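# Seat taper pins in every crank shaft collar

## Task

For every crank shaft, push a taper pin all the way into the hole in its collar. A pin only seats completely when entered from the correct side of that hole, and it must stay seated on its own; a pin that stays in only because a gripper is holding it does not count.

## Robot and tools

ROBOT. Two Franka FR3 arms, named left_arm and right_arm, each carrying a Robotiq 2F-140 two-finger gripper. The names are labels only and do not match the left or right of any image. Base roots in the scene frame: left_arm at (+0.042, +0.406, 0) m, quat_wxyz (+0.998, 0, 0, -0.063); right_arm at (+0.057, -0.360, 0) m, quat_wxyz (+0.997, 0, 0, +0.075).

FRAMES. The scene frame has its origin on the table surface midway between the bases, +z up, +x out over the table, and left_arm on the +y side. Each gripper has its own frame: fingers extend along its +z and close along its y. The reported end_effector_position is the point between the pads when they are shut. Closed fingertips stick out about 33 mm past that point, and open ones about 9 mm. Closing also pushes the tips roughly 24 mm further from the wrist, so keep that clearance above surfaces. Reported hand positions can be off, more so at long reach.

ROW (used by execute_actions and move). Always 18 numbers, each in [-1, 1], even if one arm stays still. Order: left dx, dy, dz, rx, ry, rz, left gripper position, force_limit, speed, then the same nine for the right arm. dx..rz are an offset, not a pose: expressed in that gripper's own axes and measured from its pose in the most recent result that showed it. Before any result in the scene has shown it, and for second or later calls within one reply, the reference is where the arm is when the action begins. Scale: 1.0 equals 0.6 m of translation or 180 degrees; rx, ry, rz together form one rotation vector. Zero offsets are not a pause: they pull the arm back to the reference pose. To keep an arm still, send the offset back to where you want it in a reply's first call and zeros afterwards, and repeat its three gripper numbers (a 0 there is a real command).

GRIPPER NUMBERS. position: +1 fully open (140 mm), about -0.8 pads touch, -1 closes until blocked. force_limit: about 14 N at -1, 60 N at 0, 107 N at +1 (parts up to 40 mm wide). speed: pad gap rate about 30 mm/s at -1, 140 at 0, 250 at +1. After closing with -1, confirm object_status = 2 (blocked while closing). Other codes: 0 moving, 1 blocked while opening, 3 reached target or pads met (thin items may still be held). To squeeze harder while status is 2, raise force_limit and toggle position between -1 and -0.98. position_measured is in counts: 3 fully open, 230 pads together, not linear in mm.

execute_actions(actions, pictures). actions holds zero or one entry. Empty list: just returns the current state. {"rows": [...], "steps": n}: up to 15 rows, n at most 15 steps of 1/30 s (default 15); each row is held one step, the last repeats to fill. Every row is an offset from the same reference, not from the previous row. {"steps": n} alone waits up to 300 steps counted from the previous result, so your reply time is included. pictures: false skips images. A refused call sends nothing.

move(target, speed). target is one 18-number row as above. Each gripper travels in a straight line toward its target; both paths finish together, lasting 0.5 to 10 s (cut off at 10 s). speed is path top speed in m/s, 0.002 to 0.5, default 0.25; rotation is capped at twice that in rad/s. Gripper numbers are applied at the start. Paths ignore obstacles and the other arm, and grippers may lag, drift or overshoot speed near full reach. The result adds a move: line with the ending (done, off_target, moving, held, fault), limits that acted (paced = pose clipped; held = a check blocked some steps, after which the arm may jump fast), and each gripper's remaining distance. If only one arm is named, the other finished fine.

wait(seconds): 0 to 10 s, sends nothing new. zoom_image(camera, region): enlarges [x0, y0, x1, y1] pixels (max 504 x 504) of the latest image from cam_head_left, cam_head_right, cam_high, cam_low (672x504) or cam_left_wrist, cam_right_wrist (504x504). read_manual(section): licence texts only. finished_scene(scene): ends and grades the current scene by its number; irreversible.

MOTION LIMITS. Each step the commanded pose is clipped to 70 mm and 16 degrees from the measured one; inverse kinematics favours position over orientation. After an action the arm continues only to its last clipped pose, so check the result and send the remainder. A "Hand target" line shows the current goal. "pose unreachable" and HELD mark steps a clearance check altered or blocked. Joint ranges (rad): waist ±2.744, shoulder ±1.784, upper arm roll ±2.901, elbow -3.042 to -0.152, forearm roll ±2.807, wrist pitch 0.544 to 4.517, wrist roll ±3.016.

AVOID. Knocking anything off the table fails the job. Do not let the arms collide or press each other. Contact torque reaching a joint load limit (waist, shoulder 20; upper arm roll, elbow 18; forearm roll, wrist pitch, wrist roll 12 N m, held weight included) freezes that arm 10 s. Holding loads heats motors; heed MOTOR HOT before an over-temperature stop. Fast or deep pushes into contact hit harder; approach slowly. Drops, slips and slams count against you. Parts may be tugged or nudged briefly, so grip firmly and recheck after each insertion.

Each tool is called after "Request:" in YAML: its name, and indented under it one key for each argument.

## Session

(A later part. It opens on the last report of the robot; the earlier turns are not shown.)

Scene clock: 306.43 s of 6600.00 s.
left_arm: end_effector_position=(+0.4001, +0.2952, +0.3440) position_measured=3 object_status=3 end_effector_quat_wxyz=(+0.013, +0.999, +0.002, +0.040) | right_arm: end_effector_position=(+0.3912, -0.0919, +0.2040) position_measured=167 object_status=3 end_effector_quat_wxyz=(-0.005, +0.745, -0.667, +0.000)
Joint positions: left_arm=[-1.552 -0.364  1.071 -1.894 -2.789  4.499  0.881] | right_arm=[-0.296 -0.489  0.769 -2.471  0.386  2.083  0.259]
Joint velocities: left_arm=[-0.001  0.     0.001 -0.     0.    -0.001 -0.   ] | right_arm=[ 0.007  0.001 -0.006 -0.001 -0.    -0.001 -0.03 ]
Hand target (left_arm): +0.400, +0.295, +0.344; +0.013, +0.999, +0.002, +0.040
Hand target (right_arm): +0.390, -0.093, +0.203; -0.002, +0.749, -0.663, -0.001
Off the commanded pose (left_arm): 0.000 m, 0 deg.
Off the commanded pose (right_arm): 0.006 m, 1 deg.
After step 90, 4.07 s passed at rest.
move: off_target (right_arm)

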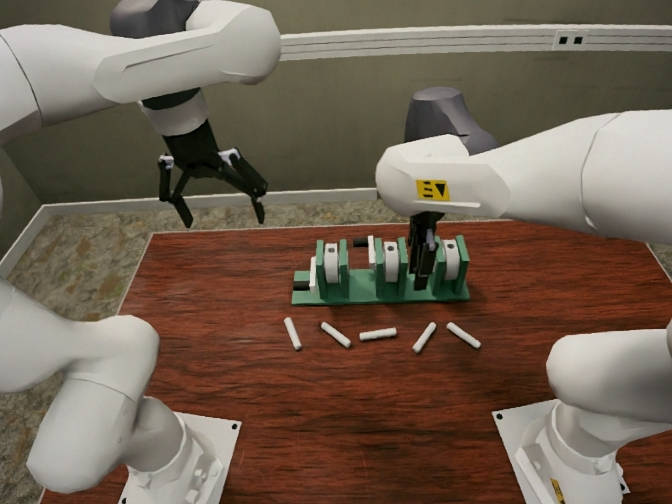

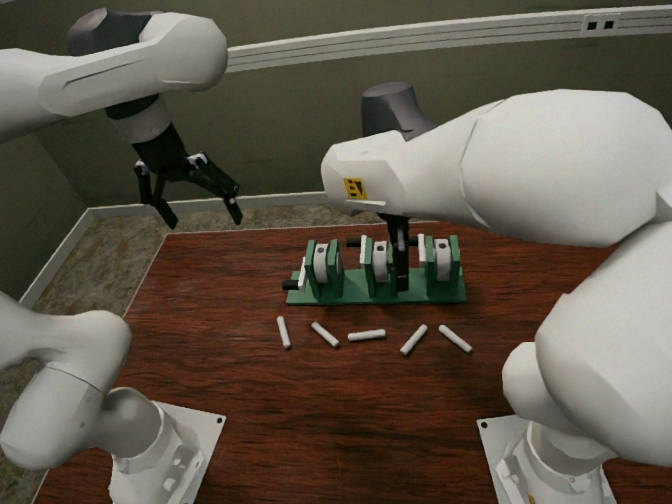

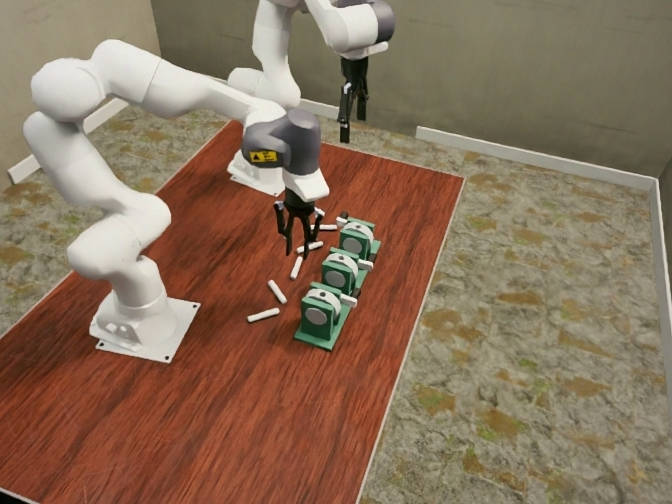

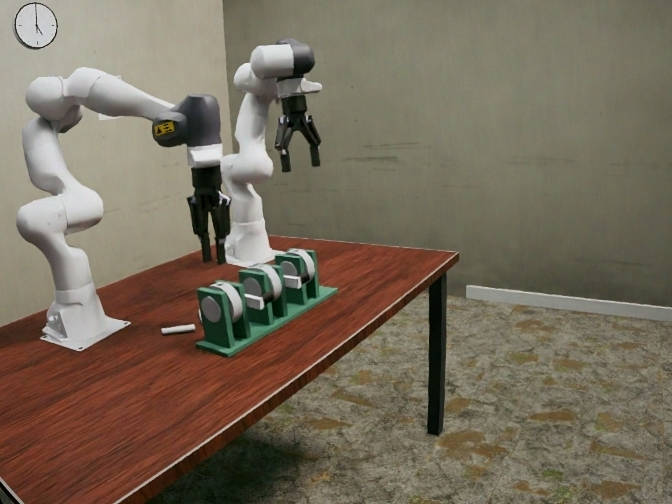

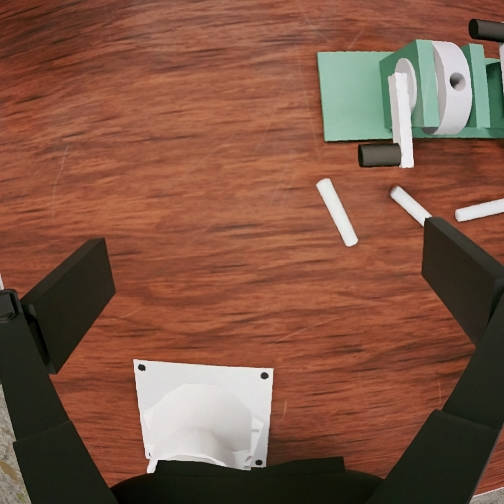

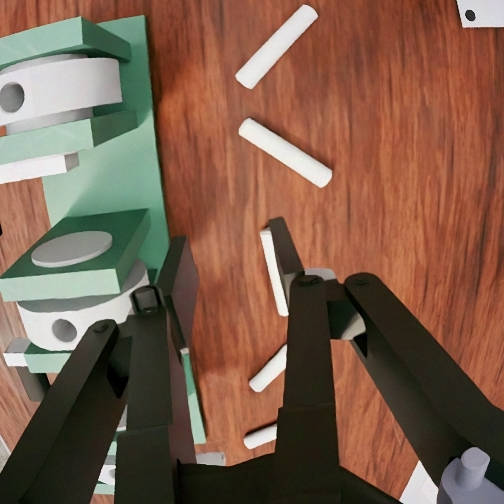

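Request:
move:
  target: [0,0,0,0,0,0,1,0,0,-0.085,0.045,0.17,0,0,-0.003,-0.3,-1,0]
  speed: 0.15

Scene clock: 311.63 s of 6600.00 s.
left_arm: end_effector_position=(+0.4001, +0.2952, +0.3440) position_measured=3 object_status=3 end_effector_quat_wxyz=(+0.013, +0.999, +0.002, +0.040) | right_arm: end_effector_position=(+0.3559, -0.0448, +0.1000) position_measured=167 object_status=3 end_effector_quat_wxyz=(-0.002, +0.751, -0.660, -0.002)
Joint positions: left_arm=[-1.552 -0.364  1.071 -1.894 -2.789  4.499  0.881] | right_arm=[-0.378 -0.294  1.061 -2.575  0.389  2.394  0.396]
Joint velocities: left_arm=[ 0.001 -0.001  0.001 -0.001 -0.001  0.     0.002] | right_arm=[-0.014 -0.001  0.016 -0.001  0.001  0.01   0.027]
Hand target (left_arm): +0.400, +0.295, +0.344; +0.013, +0.999, +0.002, +0.040
Hand target (right_arm): +0.358, -0.043, +0.101; -0.004, +0.747, -0.665, -0.001
Off the commanded pose (left_arm): 0.000 m, 0 deg.
Off the commanded pose (right_arm): 0.004 m, 1 deg.
After step 90, 0.73 s passed at rest.
move: off_target (right_arm)

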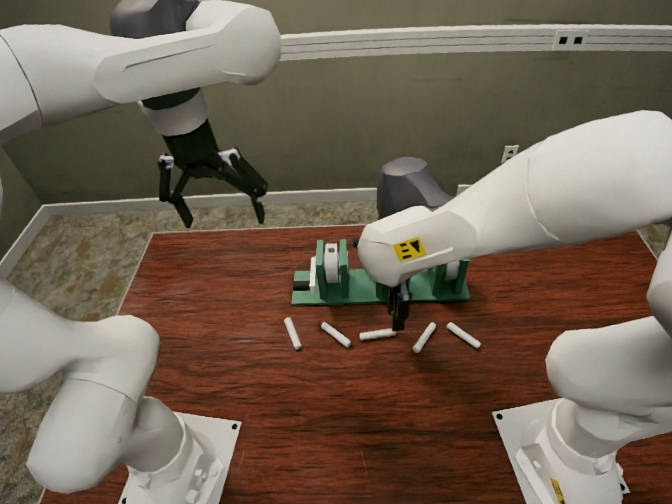

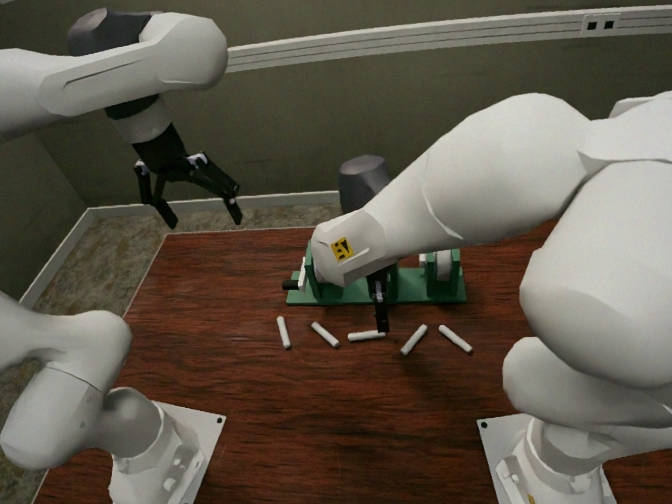

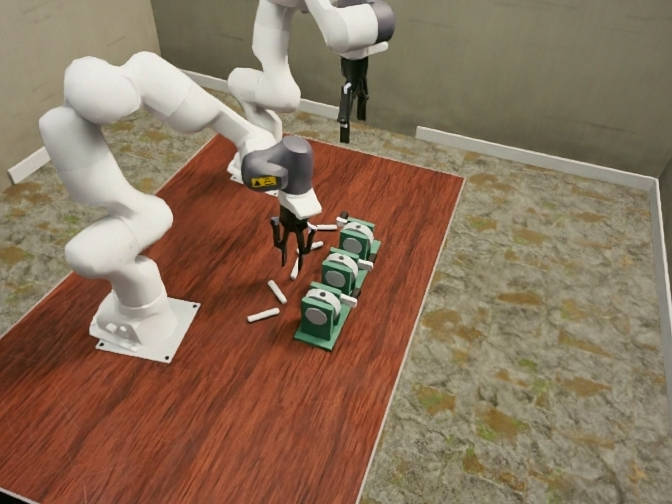

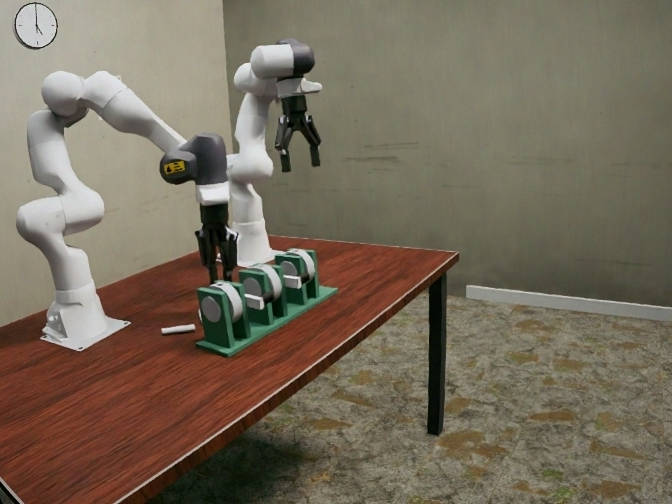

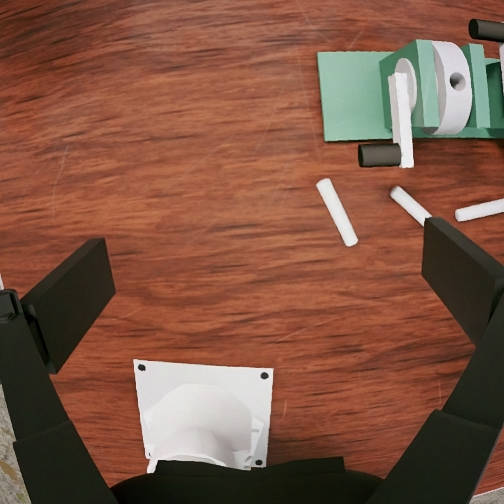

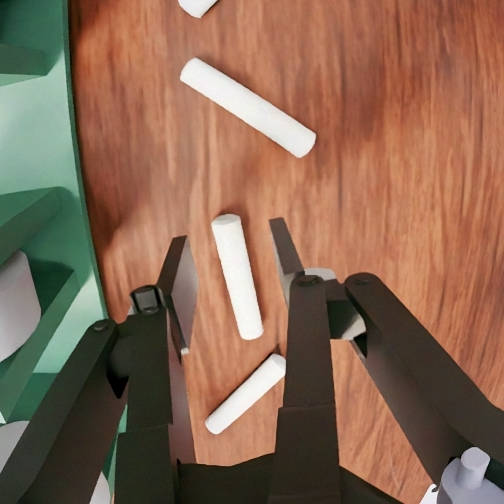

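Request:
move:
  target: [0,0,0,0,0,0,1,0,0,-0.028,-0.003,0.07,0,0,0,-0.3,-1,0]
  speed: 0.08

Scene clock: 316.33 s of 6600.00 s.
left_arm: end_effector_position=(+0.4001, +0.2952, +0.3440) position_measured=3 object_status=3 end_effector_quat_wxyz=(+0.013, +0.999, +0.002, +0.040) | right_arm: end_effector_position=(+0.3539, -0.0304, +0.0554) position_measured=167 object_status=3 end_effector_quat_wxyz=(+0.001, +0.756, -0.655, -0.004)
Joint positions: left_arm=[-1.552 -0.364  1.071 -1.894 -2.789  4.499  0.881] | right_arm=[-0.553 -0.053  1.247 -2.579  0.105  2.558  0.615]
Joint velocities: left_arm=[ 0.002 -0.001  0.     0.    -0.001  0.001 -0.   ] | right_arm=[-0.     0.01   0.001  0.004 -0.026  0.     0.055]
Hand target (left_arm): +0.400, +0.295, +0.344; +0.013, +0.999, +0.002, +0.040
Hand target (right_arm): +0.355, -0.029, +0.056; -0.001, +0.750, -0.661, -0.003
Off the commanded pose (left_arm): 0.000 m, 0 deg.
Off the commanded pose (right_arm): 0.004 m, 1 deg.
After step 90, 0.27 s passed at rest.
move: off_target (right_arm)

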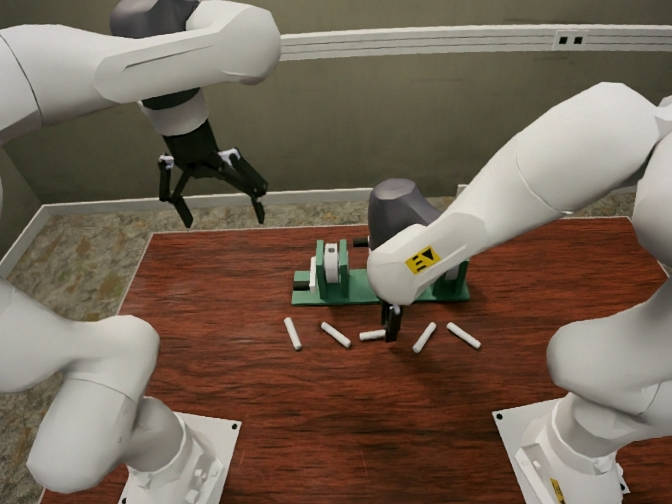

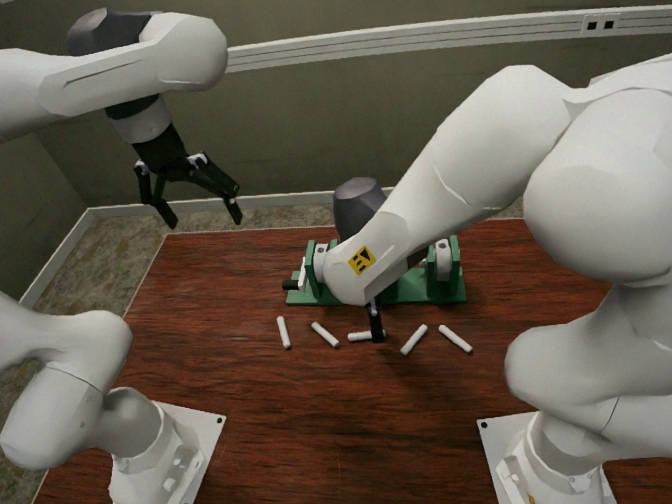

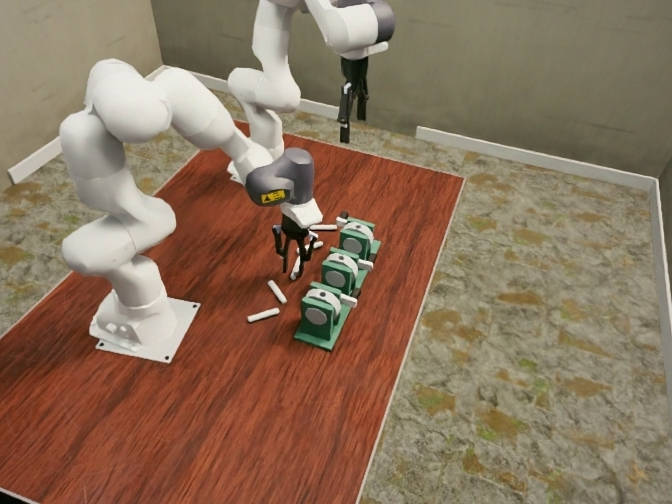

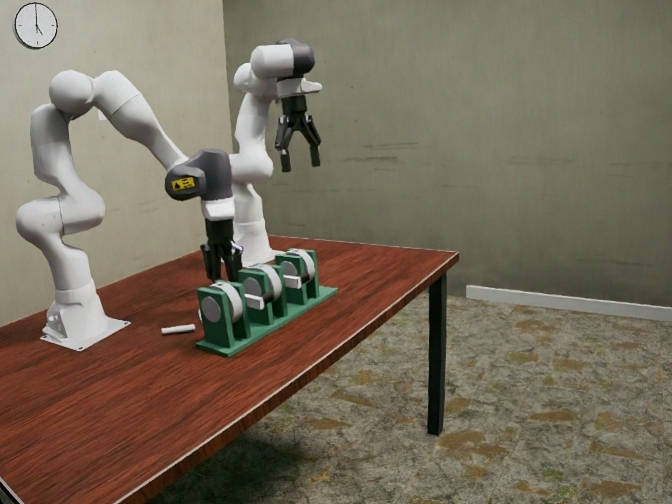

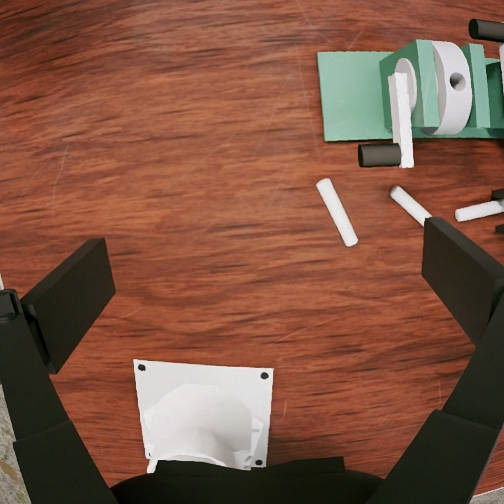

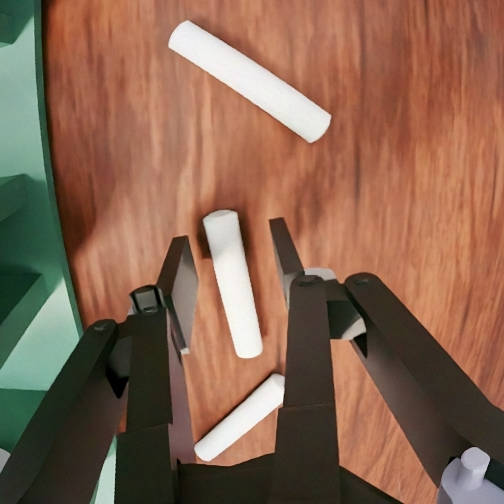

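Request:
move:
  target: [0,0,0,0,0,0,1,0,0,0,-0.006,0.028,0,0,0.004,-0.3,-1,0]
  speed: 0.02

Request:
zoom_image:
  camera: "cam_high"
  region: [250, 220, 350, 310]

Request:
zoom_image:
  camera: "cam_head_left"
  region: [340, 290, 440, 370]

Scene clock: 324.13 s of 6600.00 s.
left_arm: end_effector_position=(+0.4001, +0.2952, +0.3440) position_measured=3 object_status=3 end_effector_quat_wxyz=(+0.013, +0.999, +0.002, +0.040) | right_arm: end_effector_position=(+0.3553, -0.0303, +0.0402) position_measured=167 object_status=3 end_effector_quat_wxyz=(+0.004, +0.759, -0.652, -0.002)
Joint positions: left_arm=[-1.552 -0.364  1.071 -1.894 -2.789  4.499  0.881] | right_arm=[-0.515  0.076  1.18  -2.573 -0.127  2.59   0.772]
Joint velocities: left_arm=[-0.    -0.     0.001 -0.    -0.     0.    -0.002] | right_arm=[ 0.027  0.005 -0.019  0.006 -0.026 -0.007  0.062]
Hand target (left_arm): +0.400, +0.295, +0.344; +0.013, +0.999, +0.002, +0.040
Hand target (right_arm): +0.357, -0.030, +0.038; +0.001, +0.751, -0.660, -0.005
Off the commanded pose (left_arm): 0.000 m, 0 deg.
Off the commanded pose (right_arm): 0.003 m, 1 deg.
After step 90, 3.57 s passed at rest.
move: done

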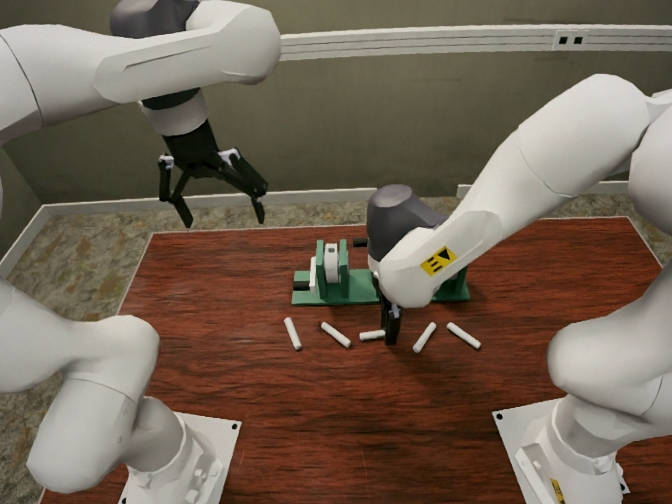

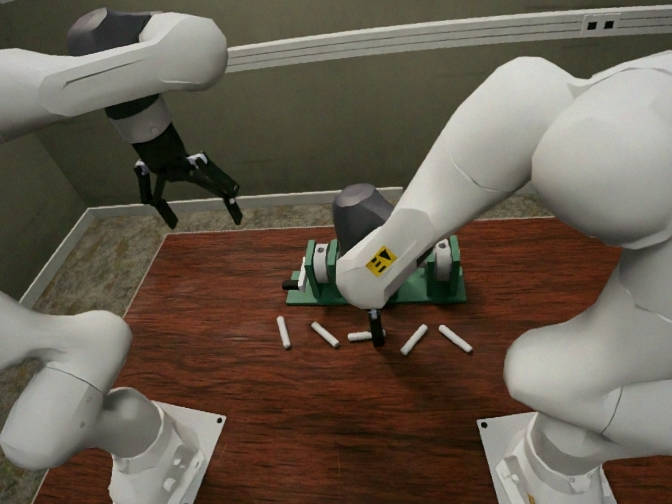

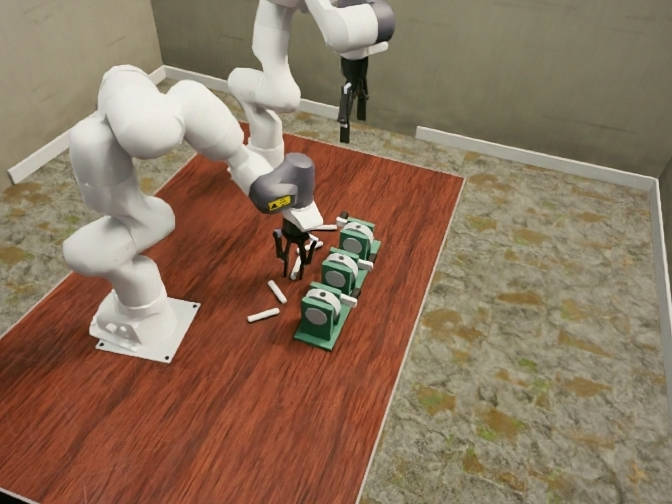

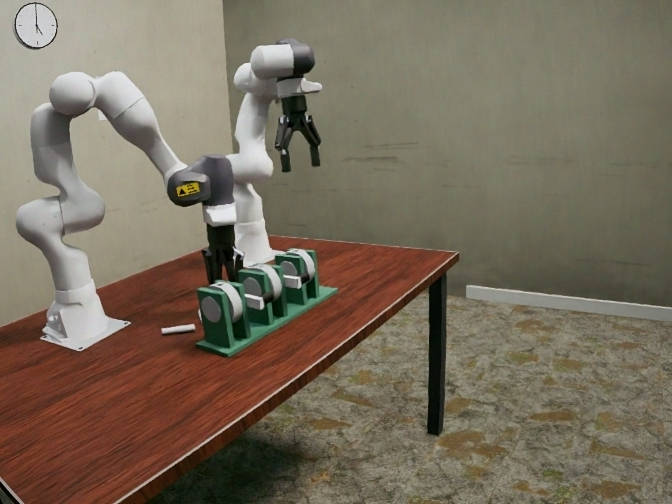

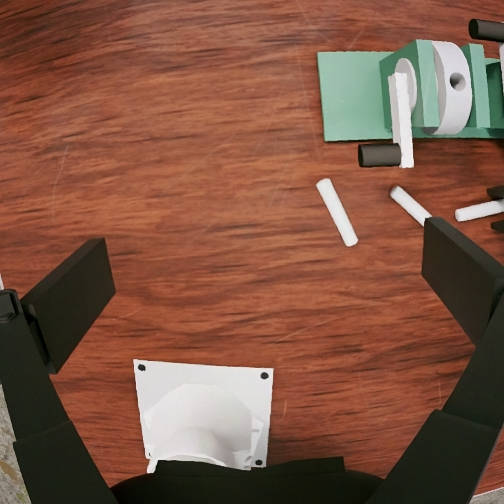

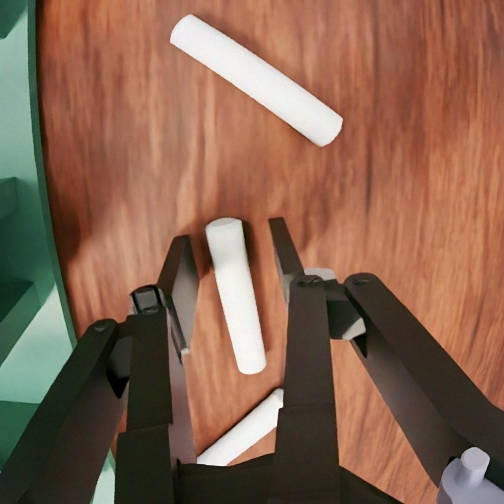

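Region (250, 220, 350, 310) of cam_high's 672x504 image, scaled by 5.040, with more detail than that image has; it fills the top 454 rows of this view, and the rest is white.

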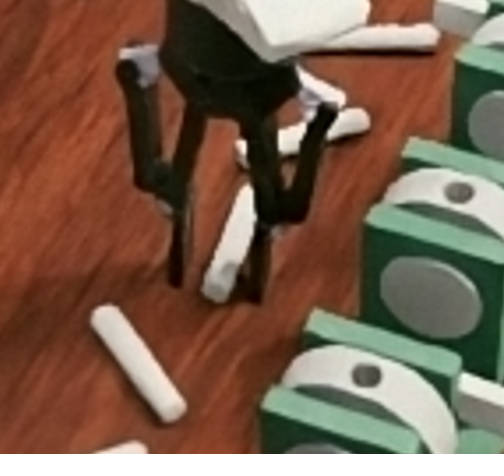

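Region (340, 290, 440, 370) of cam_head_left's 672x504 image, scaled by 5.040, with more detail than that image has; it fills the top 403 rows of this view, and the rest is white.

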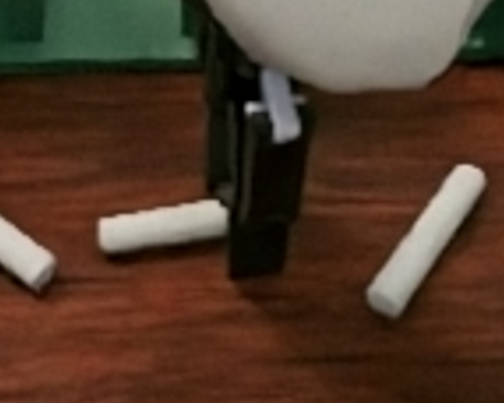

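Request:
execute_actions:
  actions: []
  pictures: false

Scene clock: 326.23 s of 6600.00 s.
left_arm: end_effector_position=(+0.4001, +0.2952, +0.3440) position_measured=3 object_status=3 end_effector_quat_wxyz=(+0.013, +0.999, +0.002, +0.040) | right_arm: end_effector_position=(+0.3552, -0.0299, +0.0402) position_measured=167 object_status=3 end_effector_quat_wxyz=(+0.004, +0.754, -0.657, -0.002)
Joint positions: left_arm=[-1.552 -0.364  1.071 -1.894 -2.789  4.499  0.881] | right_arm=[-0.512  0.077  1.179 -2.572 -0.13   2.59   0.789]
Joint velocities: left_arm=[-0.     0.001  0.002 -0.    -0.001  0.     0.001] | right_arm=[ 0.001  0.001 -0.001  0.    -0.    -0.     0.002]
Hand target (left_arm): +0.400, +0.295, +0.344; +0.013, +0.999, +0.002, +0.040
Hand target (right_arm): +0.357, -0.030, +0.038; +0.001, +0.751, -0.660, -0.005
Off the commanded pose (left_arm): 0.000 m, 0 deg.
Off the commanded pose (right_arm): 0.003 m, 1 deg.
Steps of this call (steps 1 to 63: nothing new was sent). Readings (end_effector_position | what the end effector reports):
1: left_arm (+0.4001, +0.2952, +0.3440) | right_arm (+0.3553, -0.0303, +0.0402) | left_arm position_measured=3 object_status=3 | right_arm position_measured=167 object_status=3
2: left_arm (+0.4001, +0.2952, +0.3440) | right_arm (+0.3553, -0.0302, +0.0402) | left_arm position_measured=3 object_status=3 | right_arm position_measured=167 object_status=3
4: left_arm (+0.4001, +0.2952, +0.3440) | right_arm (+0.3553, -0.0302, +0.0402) | left_arm position_measured=3 object_status=3 | right_arm position_measured=167 object_status=3
8: left_arm (+0.4001, +0.2952, +0.3440) | right_arm (+0.3552, -0.0301, +0.0402) | left_arm position_measured=3 object_status=3 | right_arm position_measured=167 object_status=3
63: the state above

Request:
execute_actions:
  actions:
    - {"rows": [[0,0,0,0,0,0,1,0,0,0,-0.003,-0.006,0,0,0,-0.3,0,-0.5],[0,0,0,0,0,0,1,0,0,0,-0.003,-0.006,0,0,0,-0.3,0,-0.5],[0,0,0,0,0,0,1,0,0,0,-0.003,-0.006,0,0,0,-0.3,0,-0.5],[0,0,0,0,0,0,1,0,0,0,-0.003,-0.006,0,0,0,-0.3,0,-0.5],[0,0,0,0,0,0,1,0,0,0,-0.003,-0.006,0,0,0,-0.3,0,-0.5],[0,0,0,0,0,0,1,0,0,0,-0.003,-0.006,0,0,0,-1,0,-0.5]], "steps": 15}
  pictures: false

Request:
move:
  target: [0,0,0,0,0,0,1,0,0,0,0,-0.1,0,0,0,-1,0,-0.5]
  speed: 0.08

Scene clock: 340.23 s of 6600.00 s.
left_arm: end_effector_position=(+0.4001, +0.2952, +0.3440) position_measured=3 object_status=3 end_effector_quat_wxyz=(+0.013, +0.999, +0.002, +0.040) | right_arm: end_effector_position=(+0.3569, -0.0297, +0.0433) position_measured=207 object_status=0 end_effector_quat_wxyz=(+0.004, +0.752, -0.659, -0.001)
Joint positions: left_arm=[-1.552 -0.364  1.071 -1.894 -2.789  4.499  0.881] | right_arm=[-0.519  0.064  1.187 -2.568 -0.108  2.583  0.777]
Joint velocities: left_arm=[ 0.    -0.    -0.     0.001  0.     0.     0.   ] | right_arm=[ 0.    -0.001  0.001 -0.001  0.006 -0.001 -0.011]
Hand target (left_arm): +0.400, +0.295, +0.344; +0.013, +0.999, +0.002, +0.040
Hand target (right_arm): +0.357, -0.030, +0.044; +0.004, +0.754, -0.657, -0.001
Off the commanded pose (left_arm): 0.000 m, 0 deg.
Off the commanded pose (right_arm): 0.001 m, 0 deg.
Steps of this call (steps 1 to 90: nothing new was sent; then 10.50 s passed at rest; steps 91 to 105: all 15 steps of this action). Readings (end_effector_position | what the end effector reports):
91: left_arm (+0.4001, +0.2952, +0.3440) | right_arm (+0.3552, -0.0298, +0.0408) | left_arm position_measured=3 object_status=3 | right_arm position_measured=167 object_status=3
92: left_arm (+0.4001, +0.2952, +0.3440) | right_arm (+0.3558, -0.0295, +0.0416) | left_arm position_measured=3 object_status=3 | right_arm position_measured=167 object_status=3
94: left_arm (+0.4001, +0.2952, +0.3440) | right_arm (+0.3567, -0.0294, +0.0426) | left_arm position_measured=3 object_status=3 | right_arm position_measured=167 object_status=3
98: left_arm (+0.4001, +0.2952, +0.3440) | right_arm (+0.3569, -0.0297, +0.0430) | left_arm position_measured=3 object_status=3 | right_arm position_measured=175 object_status=0
105: the state above

Scene clock: 341.97 s of 6600.00 s.
left_arm: end_effector_position=(+0.4001, +0.2952, +0.3440) position_measured=3 object_status=3 end_effector_quat_wxyz=(+0.013, +0.999, +0.002, +0.040) | right_arm: end_effector_position=(+0.3585, -0.0269, +0.1056) position_measured=209 object_status=2 end_effector_quat_wxyz=(+0.001, +0.750, -0.661, +0.000)
Joint positions: left_arm=[-1.552 -0.364  1.071 -1.894 -2.789  4.499  0.881] | right_arm=[-0.363 -0.231  1.06  -2.523  0.295  2.385  0.493]
Joint velocities: left_arm=[-0.001 -0.    -0.001 -0.001 -0.001  0.     0.002] | right_arm=[ 0.01  -0.001 -0.006 -0.005  0.001 -0.002 -0.03 ]
Hand target (left_arm): +0.400, +0.295, +0.344; +0.013, +0.999, +0.002, +0.040
Hand target (right_arm): +0.358, -0.028, +0.105; +0.002, +0.754, -0.657, -0.001
Off the commanded pose (left_arm): 0.000 m, 0 deg.
Off the commanded pose (right_arm): 0.004 m, 1 deg.
move: off_target (right_arm)

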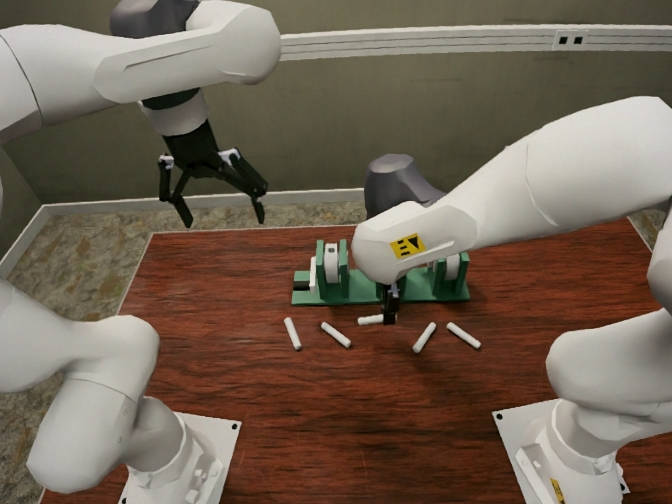

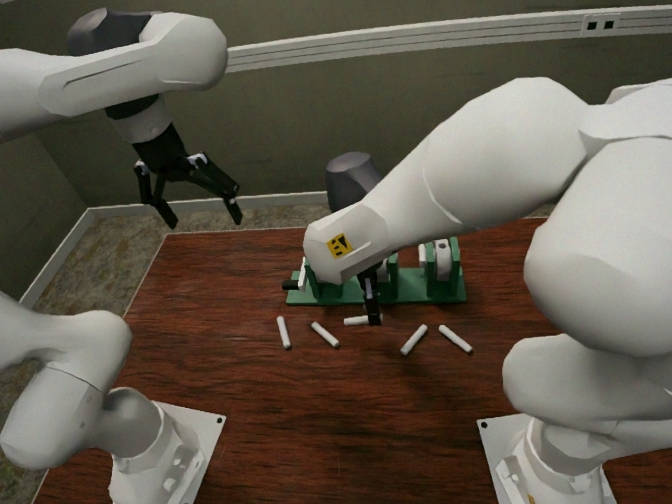

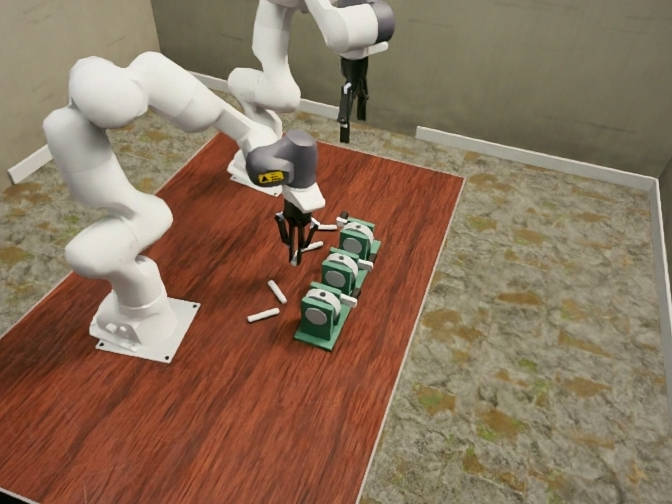

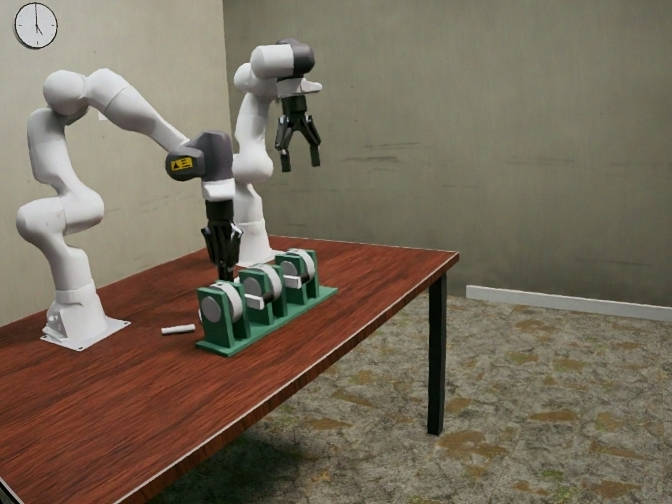

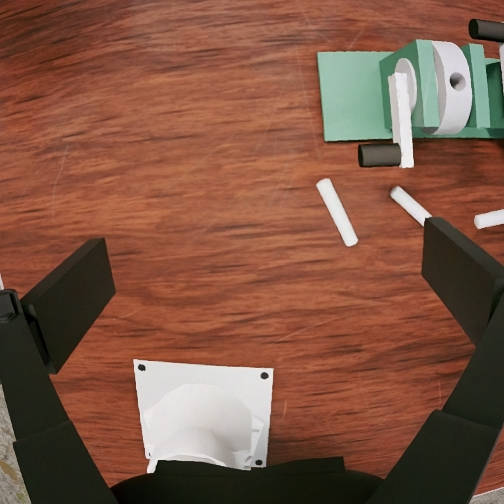

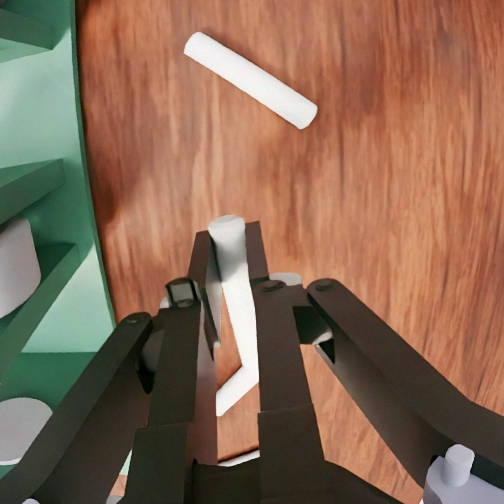

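Request:
move:
  target: [0.173,0.225,0.19,-0.385,0.385,0.385,1,0,0,0.026,-0.167,-0.292,0.271,0.445,-0.271,-1,0,-0.5]
  speed: 0.25

Scene clock: 380.13 s of 6600.00 s.
left_arm: end_effector_position=(+0.5040, +0.1430, +0.2391) position_measured=3 object_status=3 end_effector_quat_wxyz=(+0.473, +0.516, -0.520, +0.489) | right_arm: end_effector_position=(+0.4541, -0.0222, +0.2724) position_measured=209 object_status=2 end_effector_quat_wxyz=(+0.123, +0.706, -0.110, +0.689)
Joint positions: left_arm=[-1.871 -1.79   1.561 -1.873 -2.772  3.992  2.999] | right_arm=[-0.513 -1.104  1.656 -2.51  -0.677  2.381  0.584]
Joint velocities: left_arm=[-0.003  0.    -0.001  0.003 -0.002  0.009  0.028] | right_arm=[-0.     0.     0.001 -0.    -0.002 -0.     0.001]
Hand target (left_arm): +0.503, +0.143, +0.240; +0.473, +0.511, -0.523, +0.491
Hand target (right_arm): +0.454, -0.022, +0.272; +0.122, +0.705, -0.111, +0.689
Off the commanded pose (left_arm): 0.018 m, 7 deg.
Off the commanded pose (right_arm): 0.013 m, 2 deg.
joint sent to its limit (left arm) — the command would take joint 2 (shoulder) past its lower limit and joint 7 (wrist roll) past its upper limit, so those joints were sent only as far as their limits.
After step 90, 29.50 s passed at rest.
move: off_target (left_arm, right_arm); limits=paced

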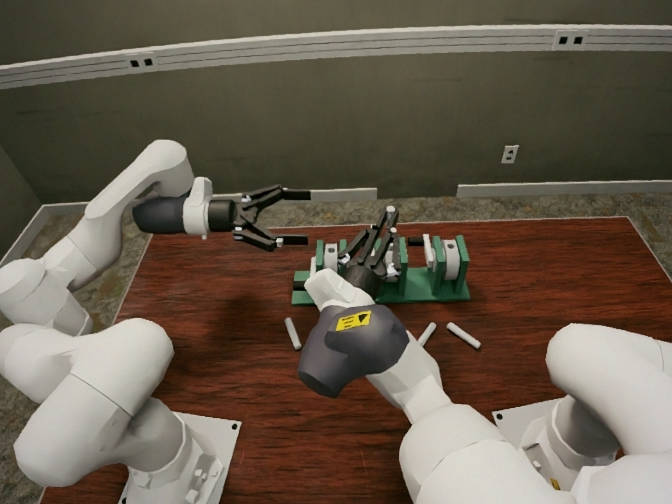

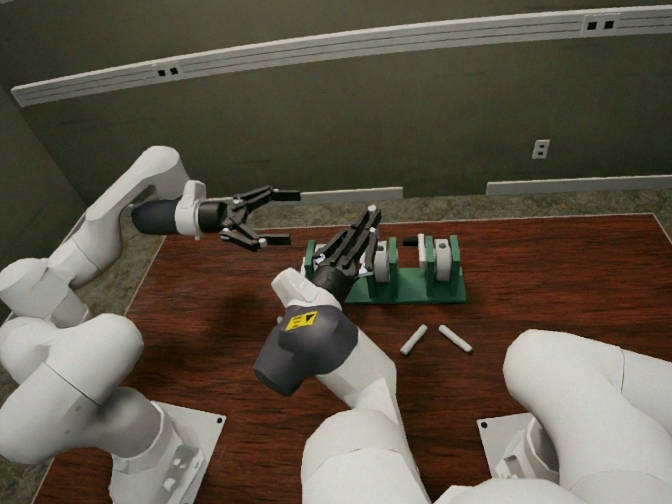

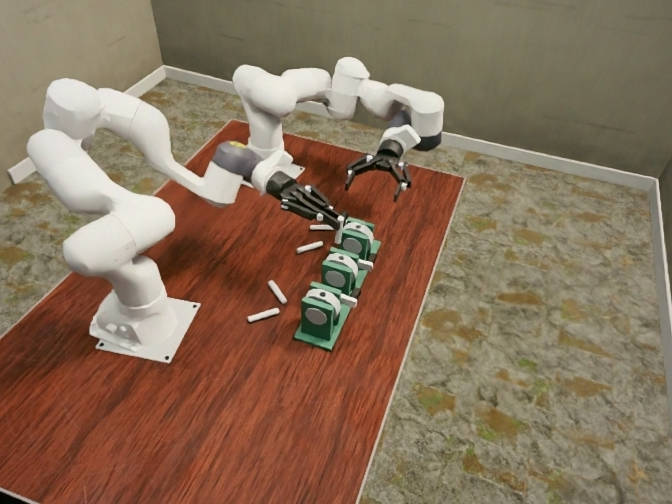

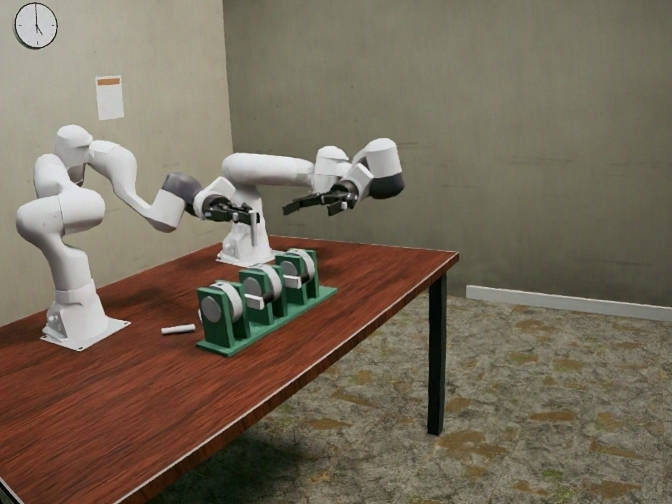

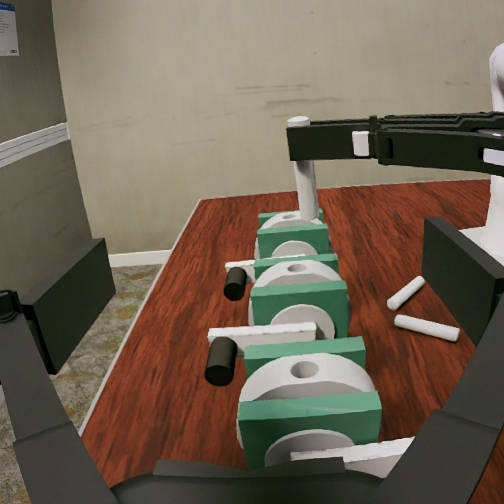

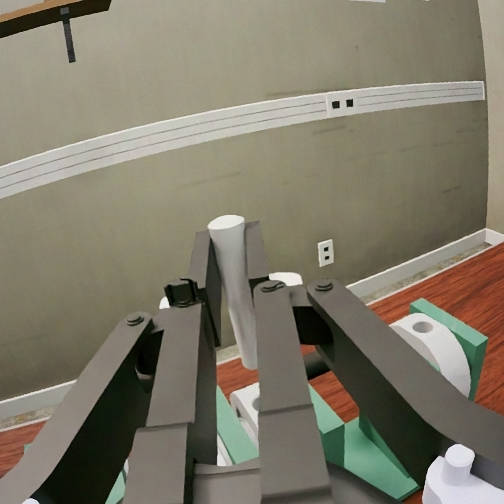

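Request:
move:
  target: [0,0,0,0,0,0,1,0,0,-0.07,0.008,0.047,-0.0057,0.012,0.0071,-1,0,-0.5]
  speed: 0.08

Request:
zoom_image:
  camera: "cam_left_wrist"
  region: [200, 130, 400, 330]

Request:
zoom_image:
  camera: "cam_low"
  region: [210, 200, 330, 310]

Scene clock: 395.07 s of 6600.00 s.
left_arm: end_effector_position=(+0.5037, +0.1431, +0.2389) position_measured=3 object_status=3 end_effector_quat_wxyz=(+0.472, +0.514, -0.522, +0.491) | right_arm: end_effector_position=(+0.4780, -0.0384, +0.2289) position_measured=209 object_status=2 end_effector_quat_wxyz=(+0.129, +0.691, -0.118, +0.701)
Joint positions: left_arm=[-1.872 -1.79   1.561 -1.872 -2.772  3.994  3.007] | right_arm=[-0.629 -1.219  1.779 -2.496 -0.629  2.45   0.674]
Joint velocities: left_arm=[ 0.    -0.001 -0.001 -0.    -0.002  0.     0.   ] | right_arm=[ 0.001 -0.01   0.001  0.     0.014  0.013  0.016]
Hand target (left_arm): +0.504, +0.143, +0.239; +0.473, +0.516, -0.520, +0.489
Hand target (right_arm): +0.478, -0.037, +0.228; +0.124, +0.691, -0.121, +0.701
Off the commanded pose (left_arm): 0.000 m, 0 deg.
Off the commanded pose (right_arm): 0.002 m, 1 deg.
After step 90, 10.77 s passed at rest.
move: done

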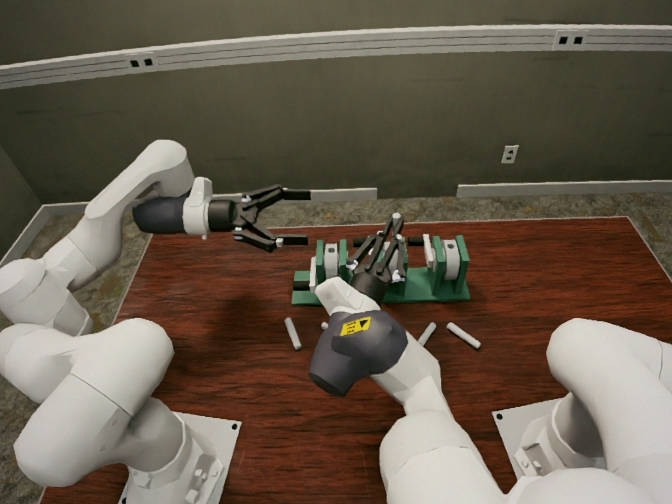

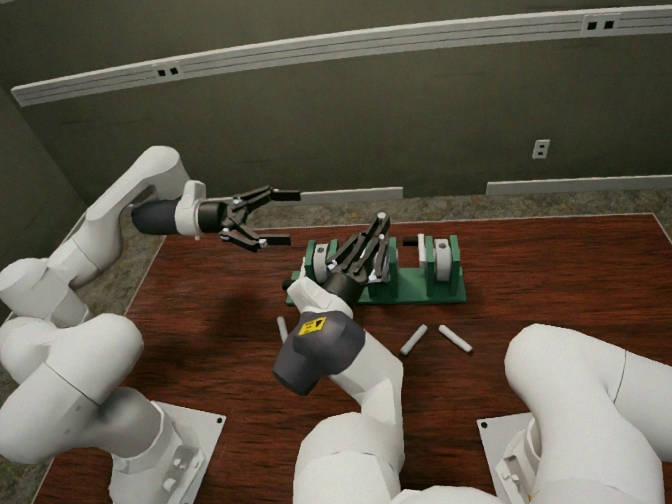

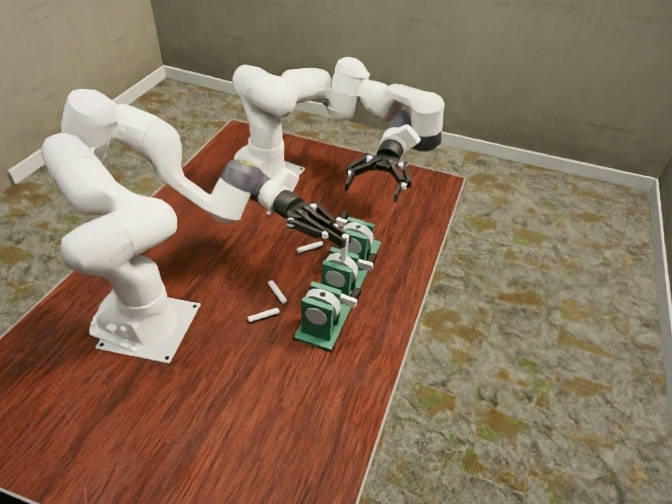

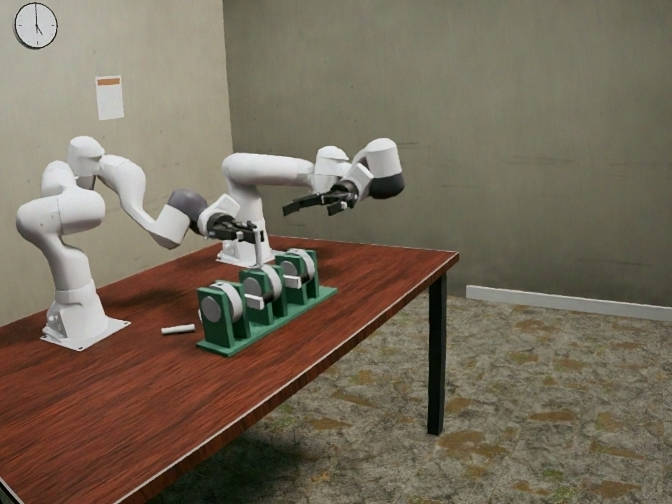

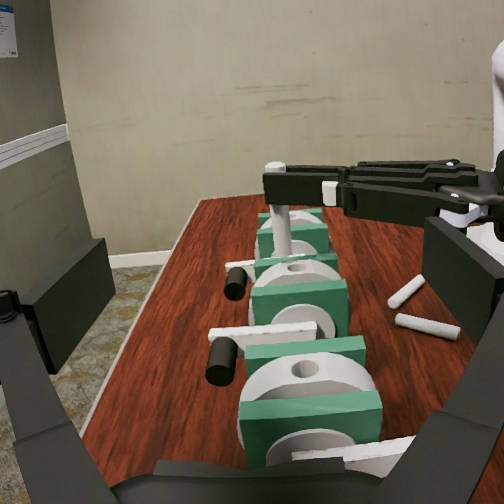

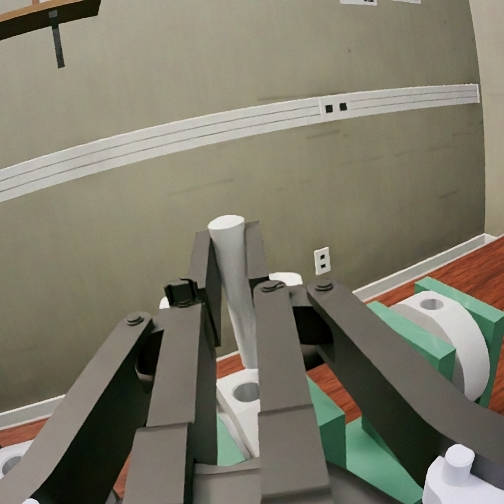

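Region (200, 130, 400, 330) of cam_left_wrist's 504x504 image, scaled by 2.520, with more detail than that image has.

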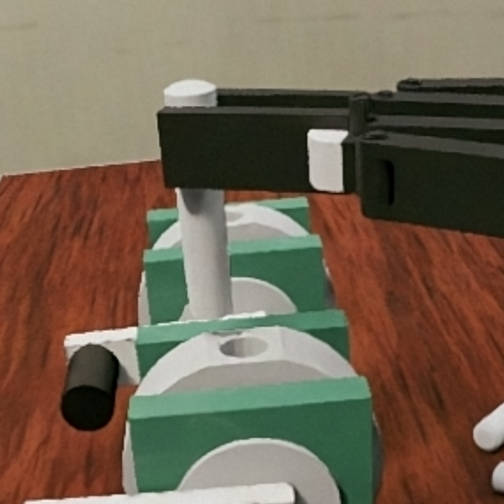

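Region (210, 200, 330, 310) of cam_low's 672x504 image, scaled by 4.200, with more detail than that image has; it fills the top 462 rows of this view, and the rest is white.

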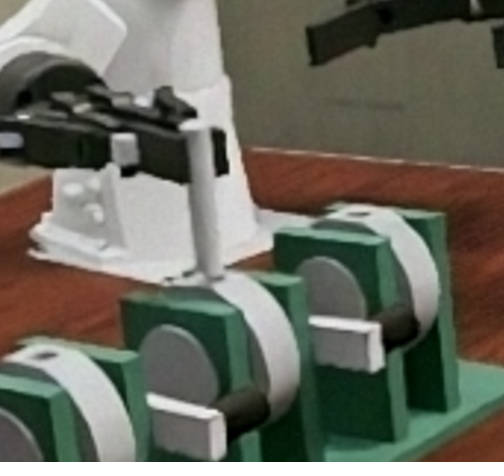

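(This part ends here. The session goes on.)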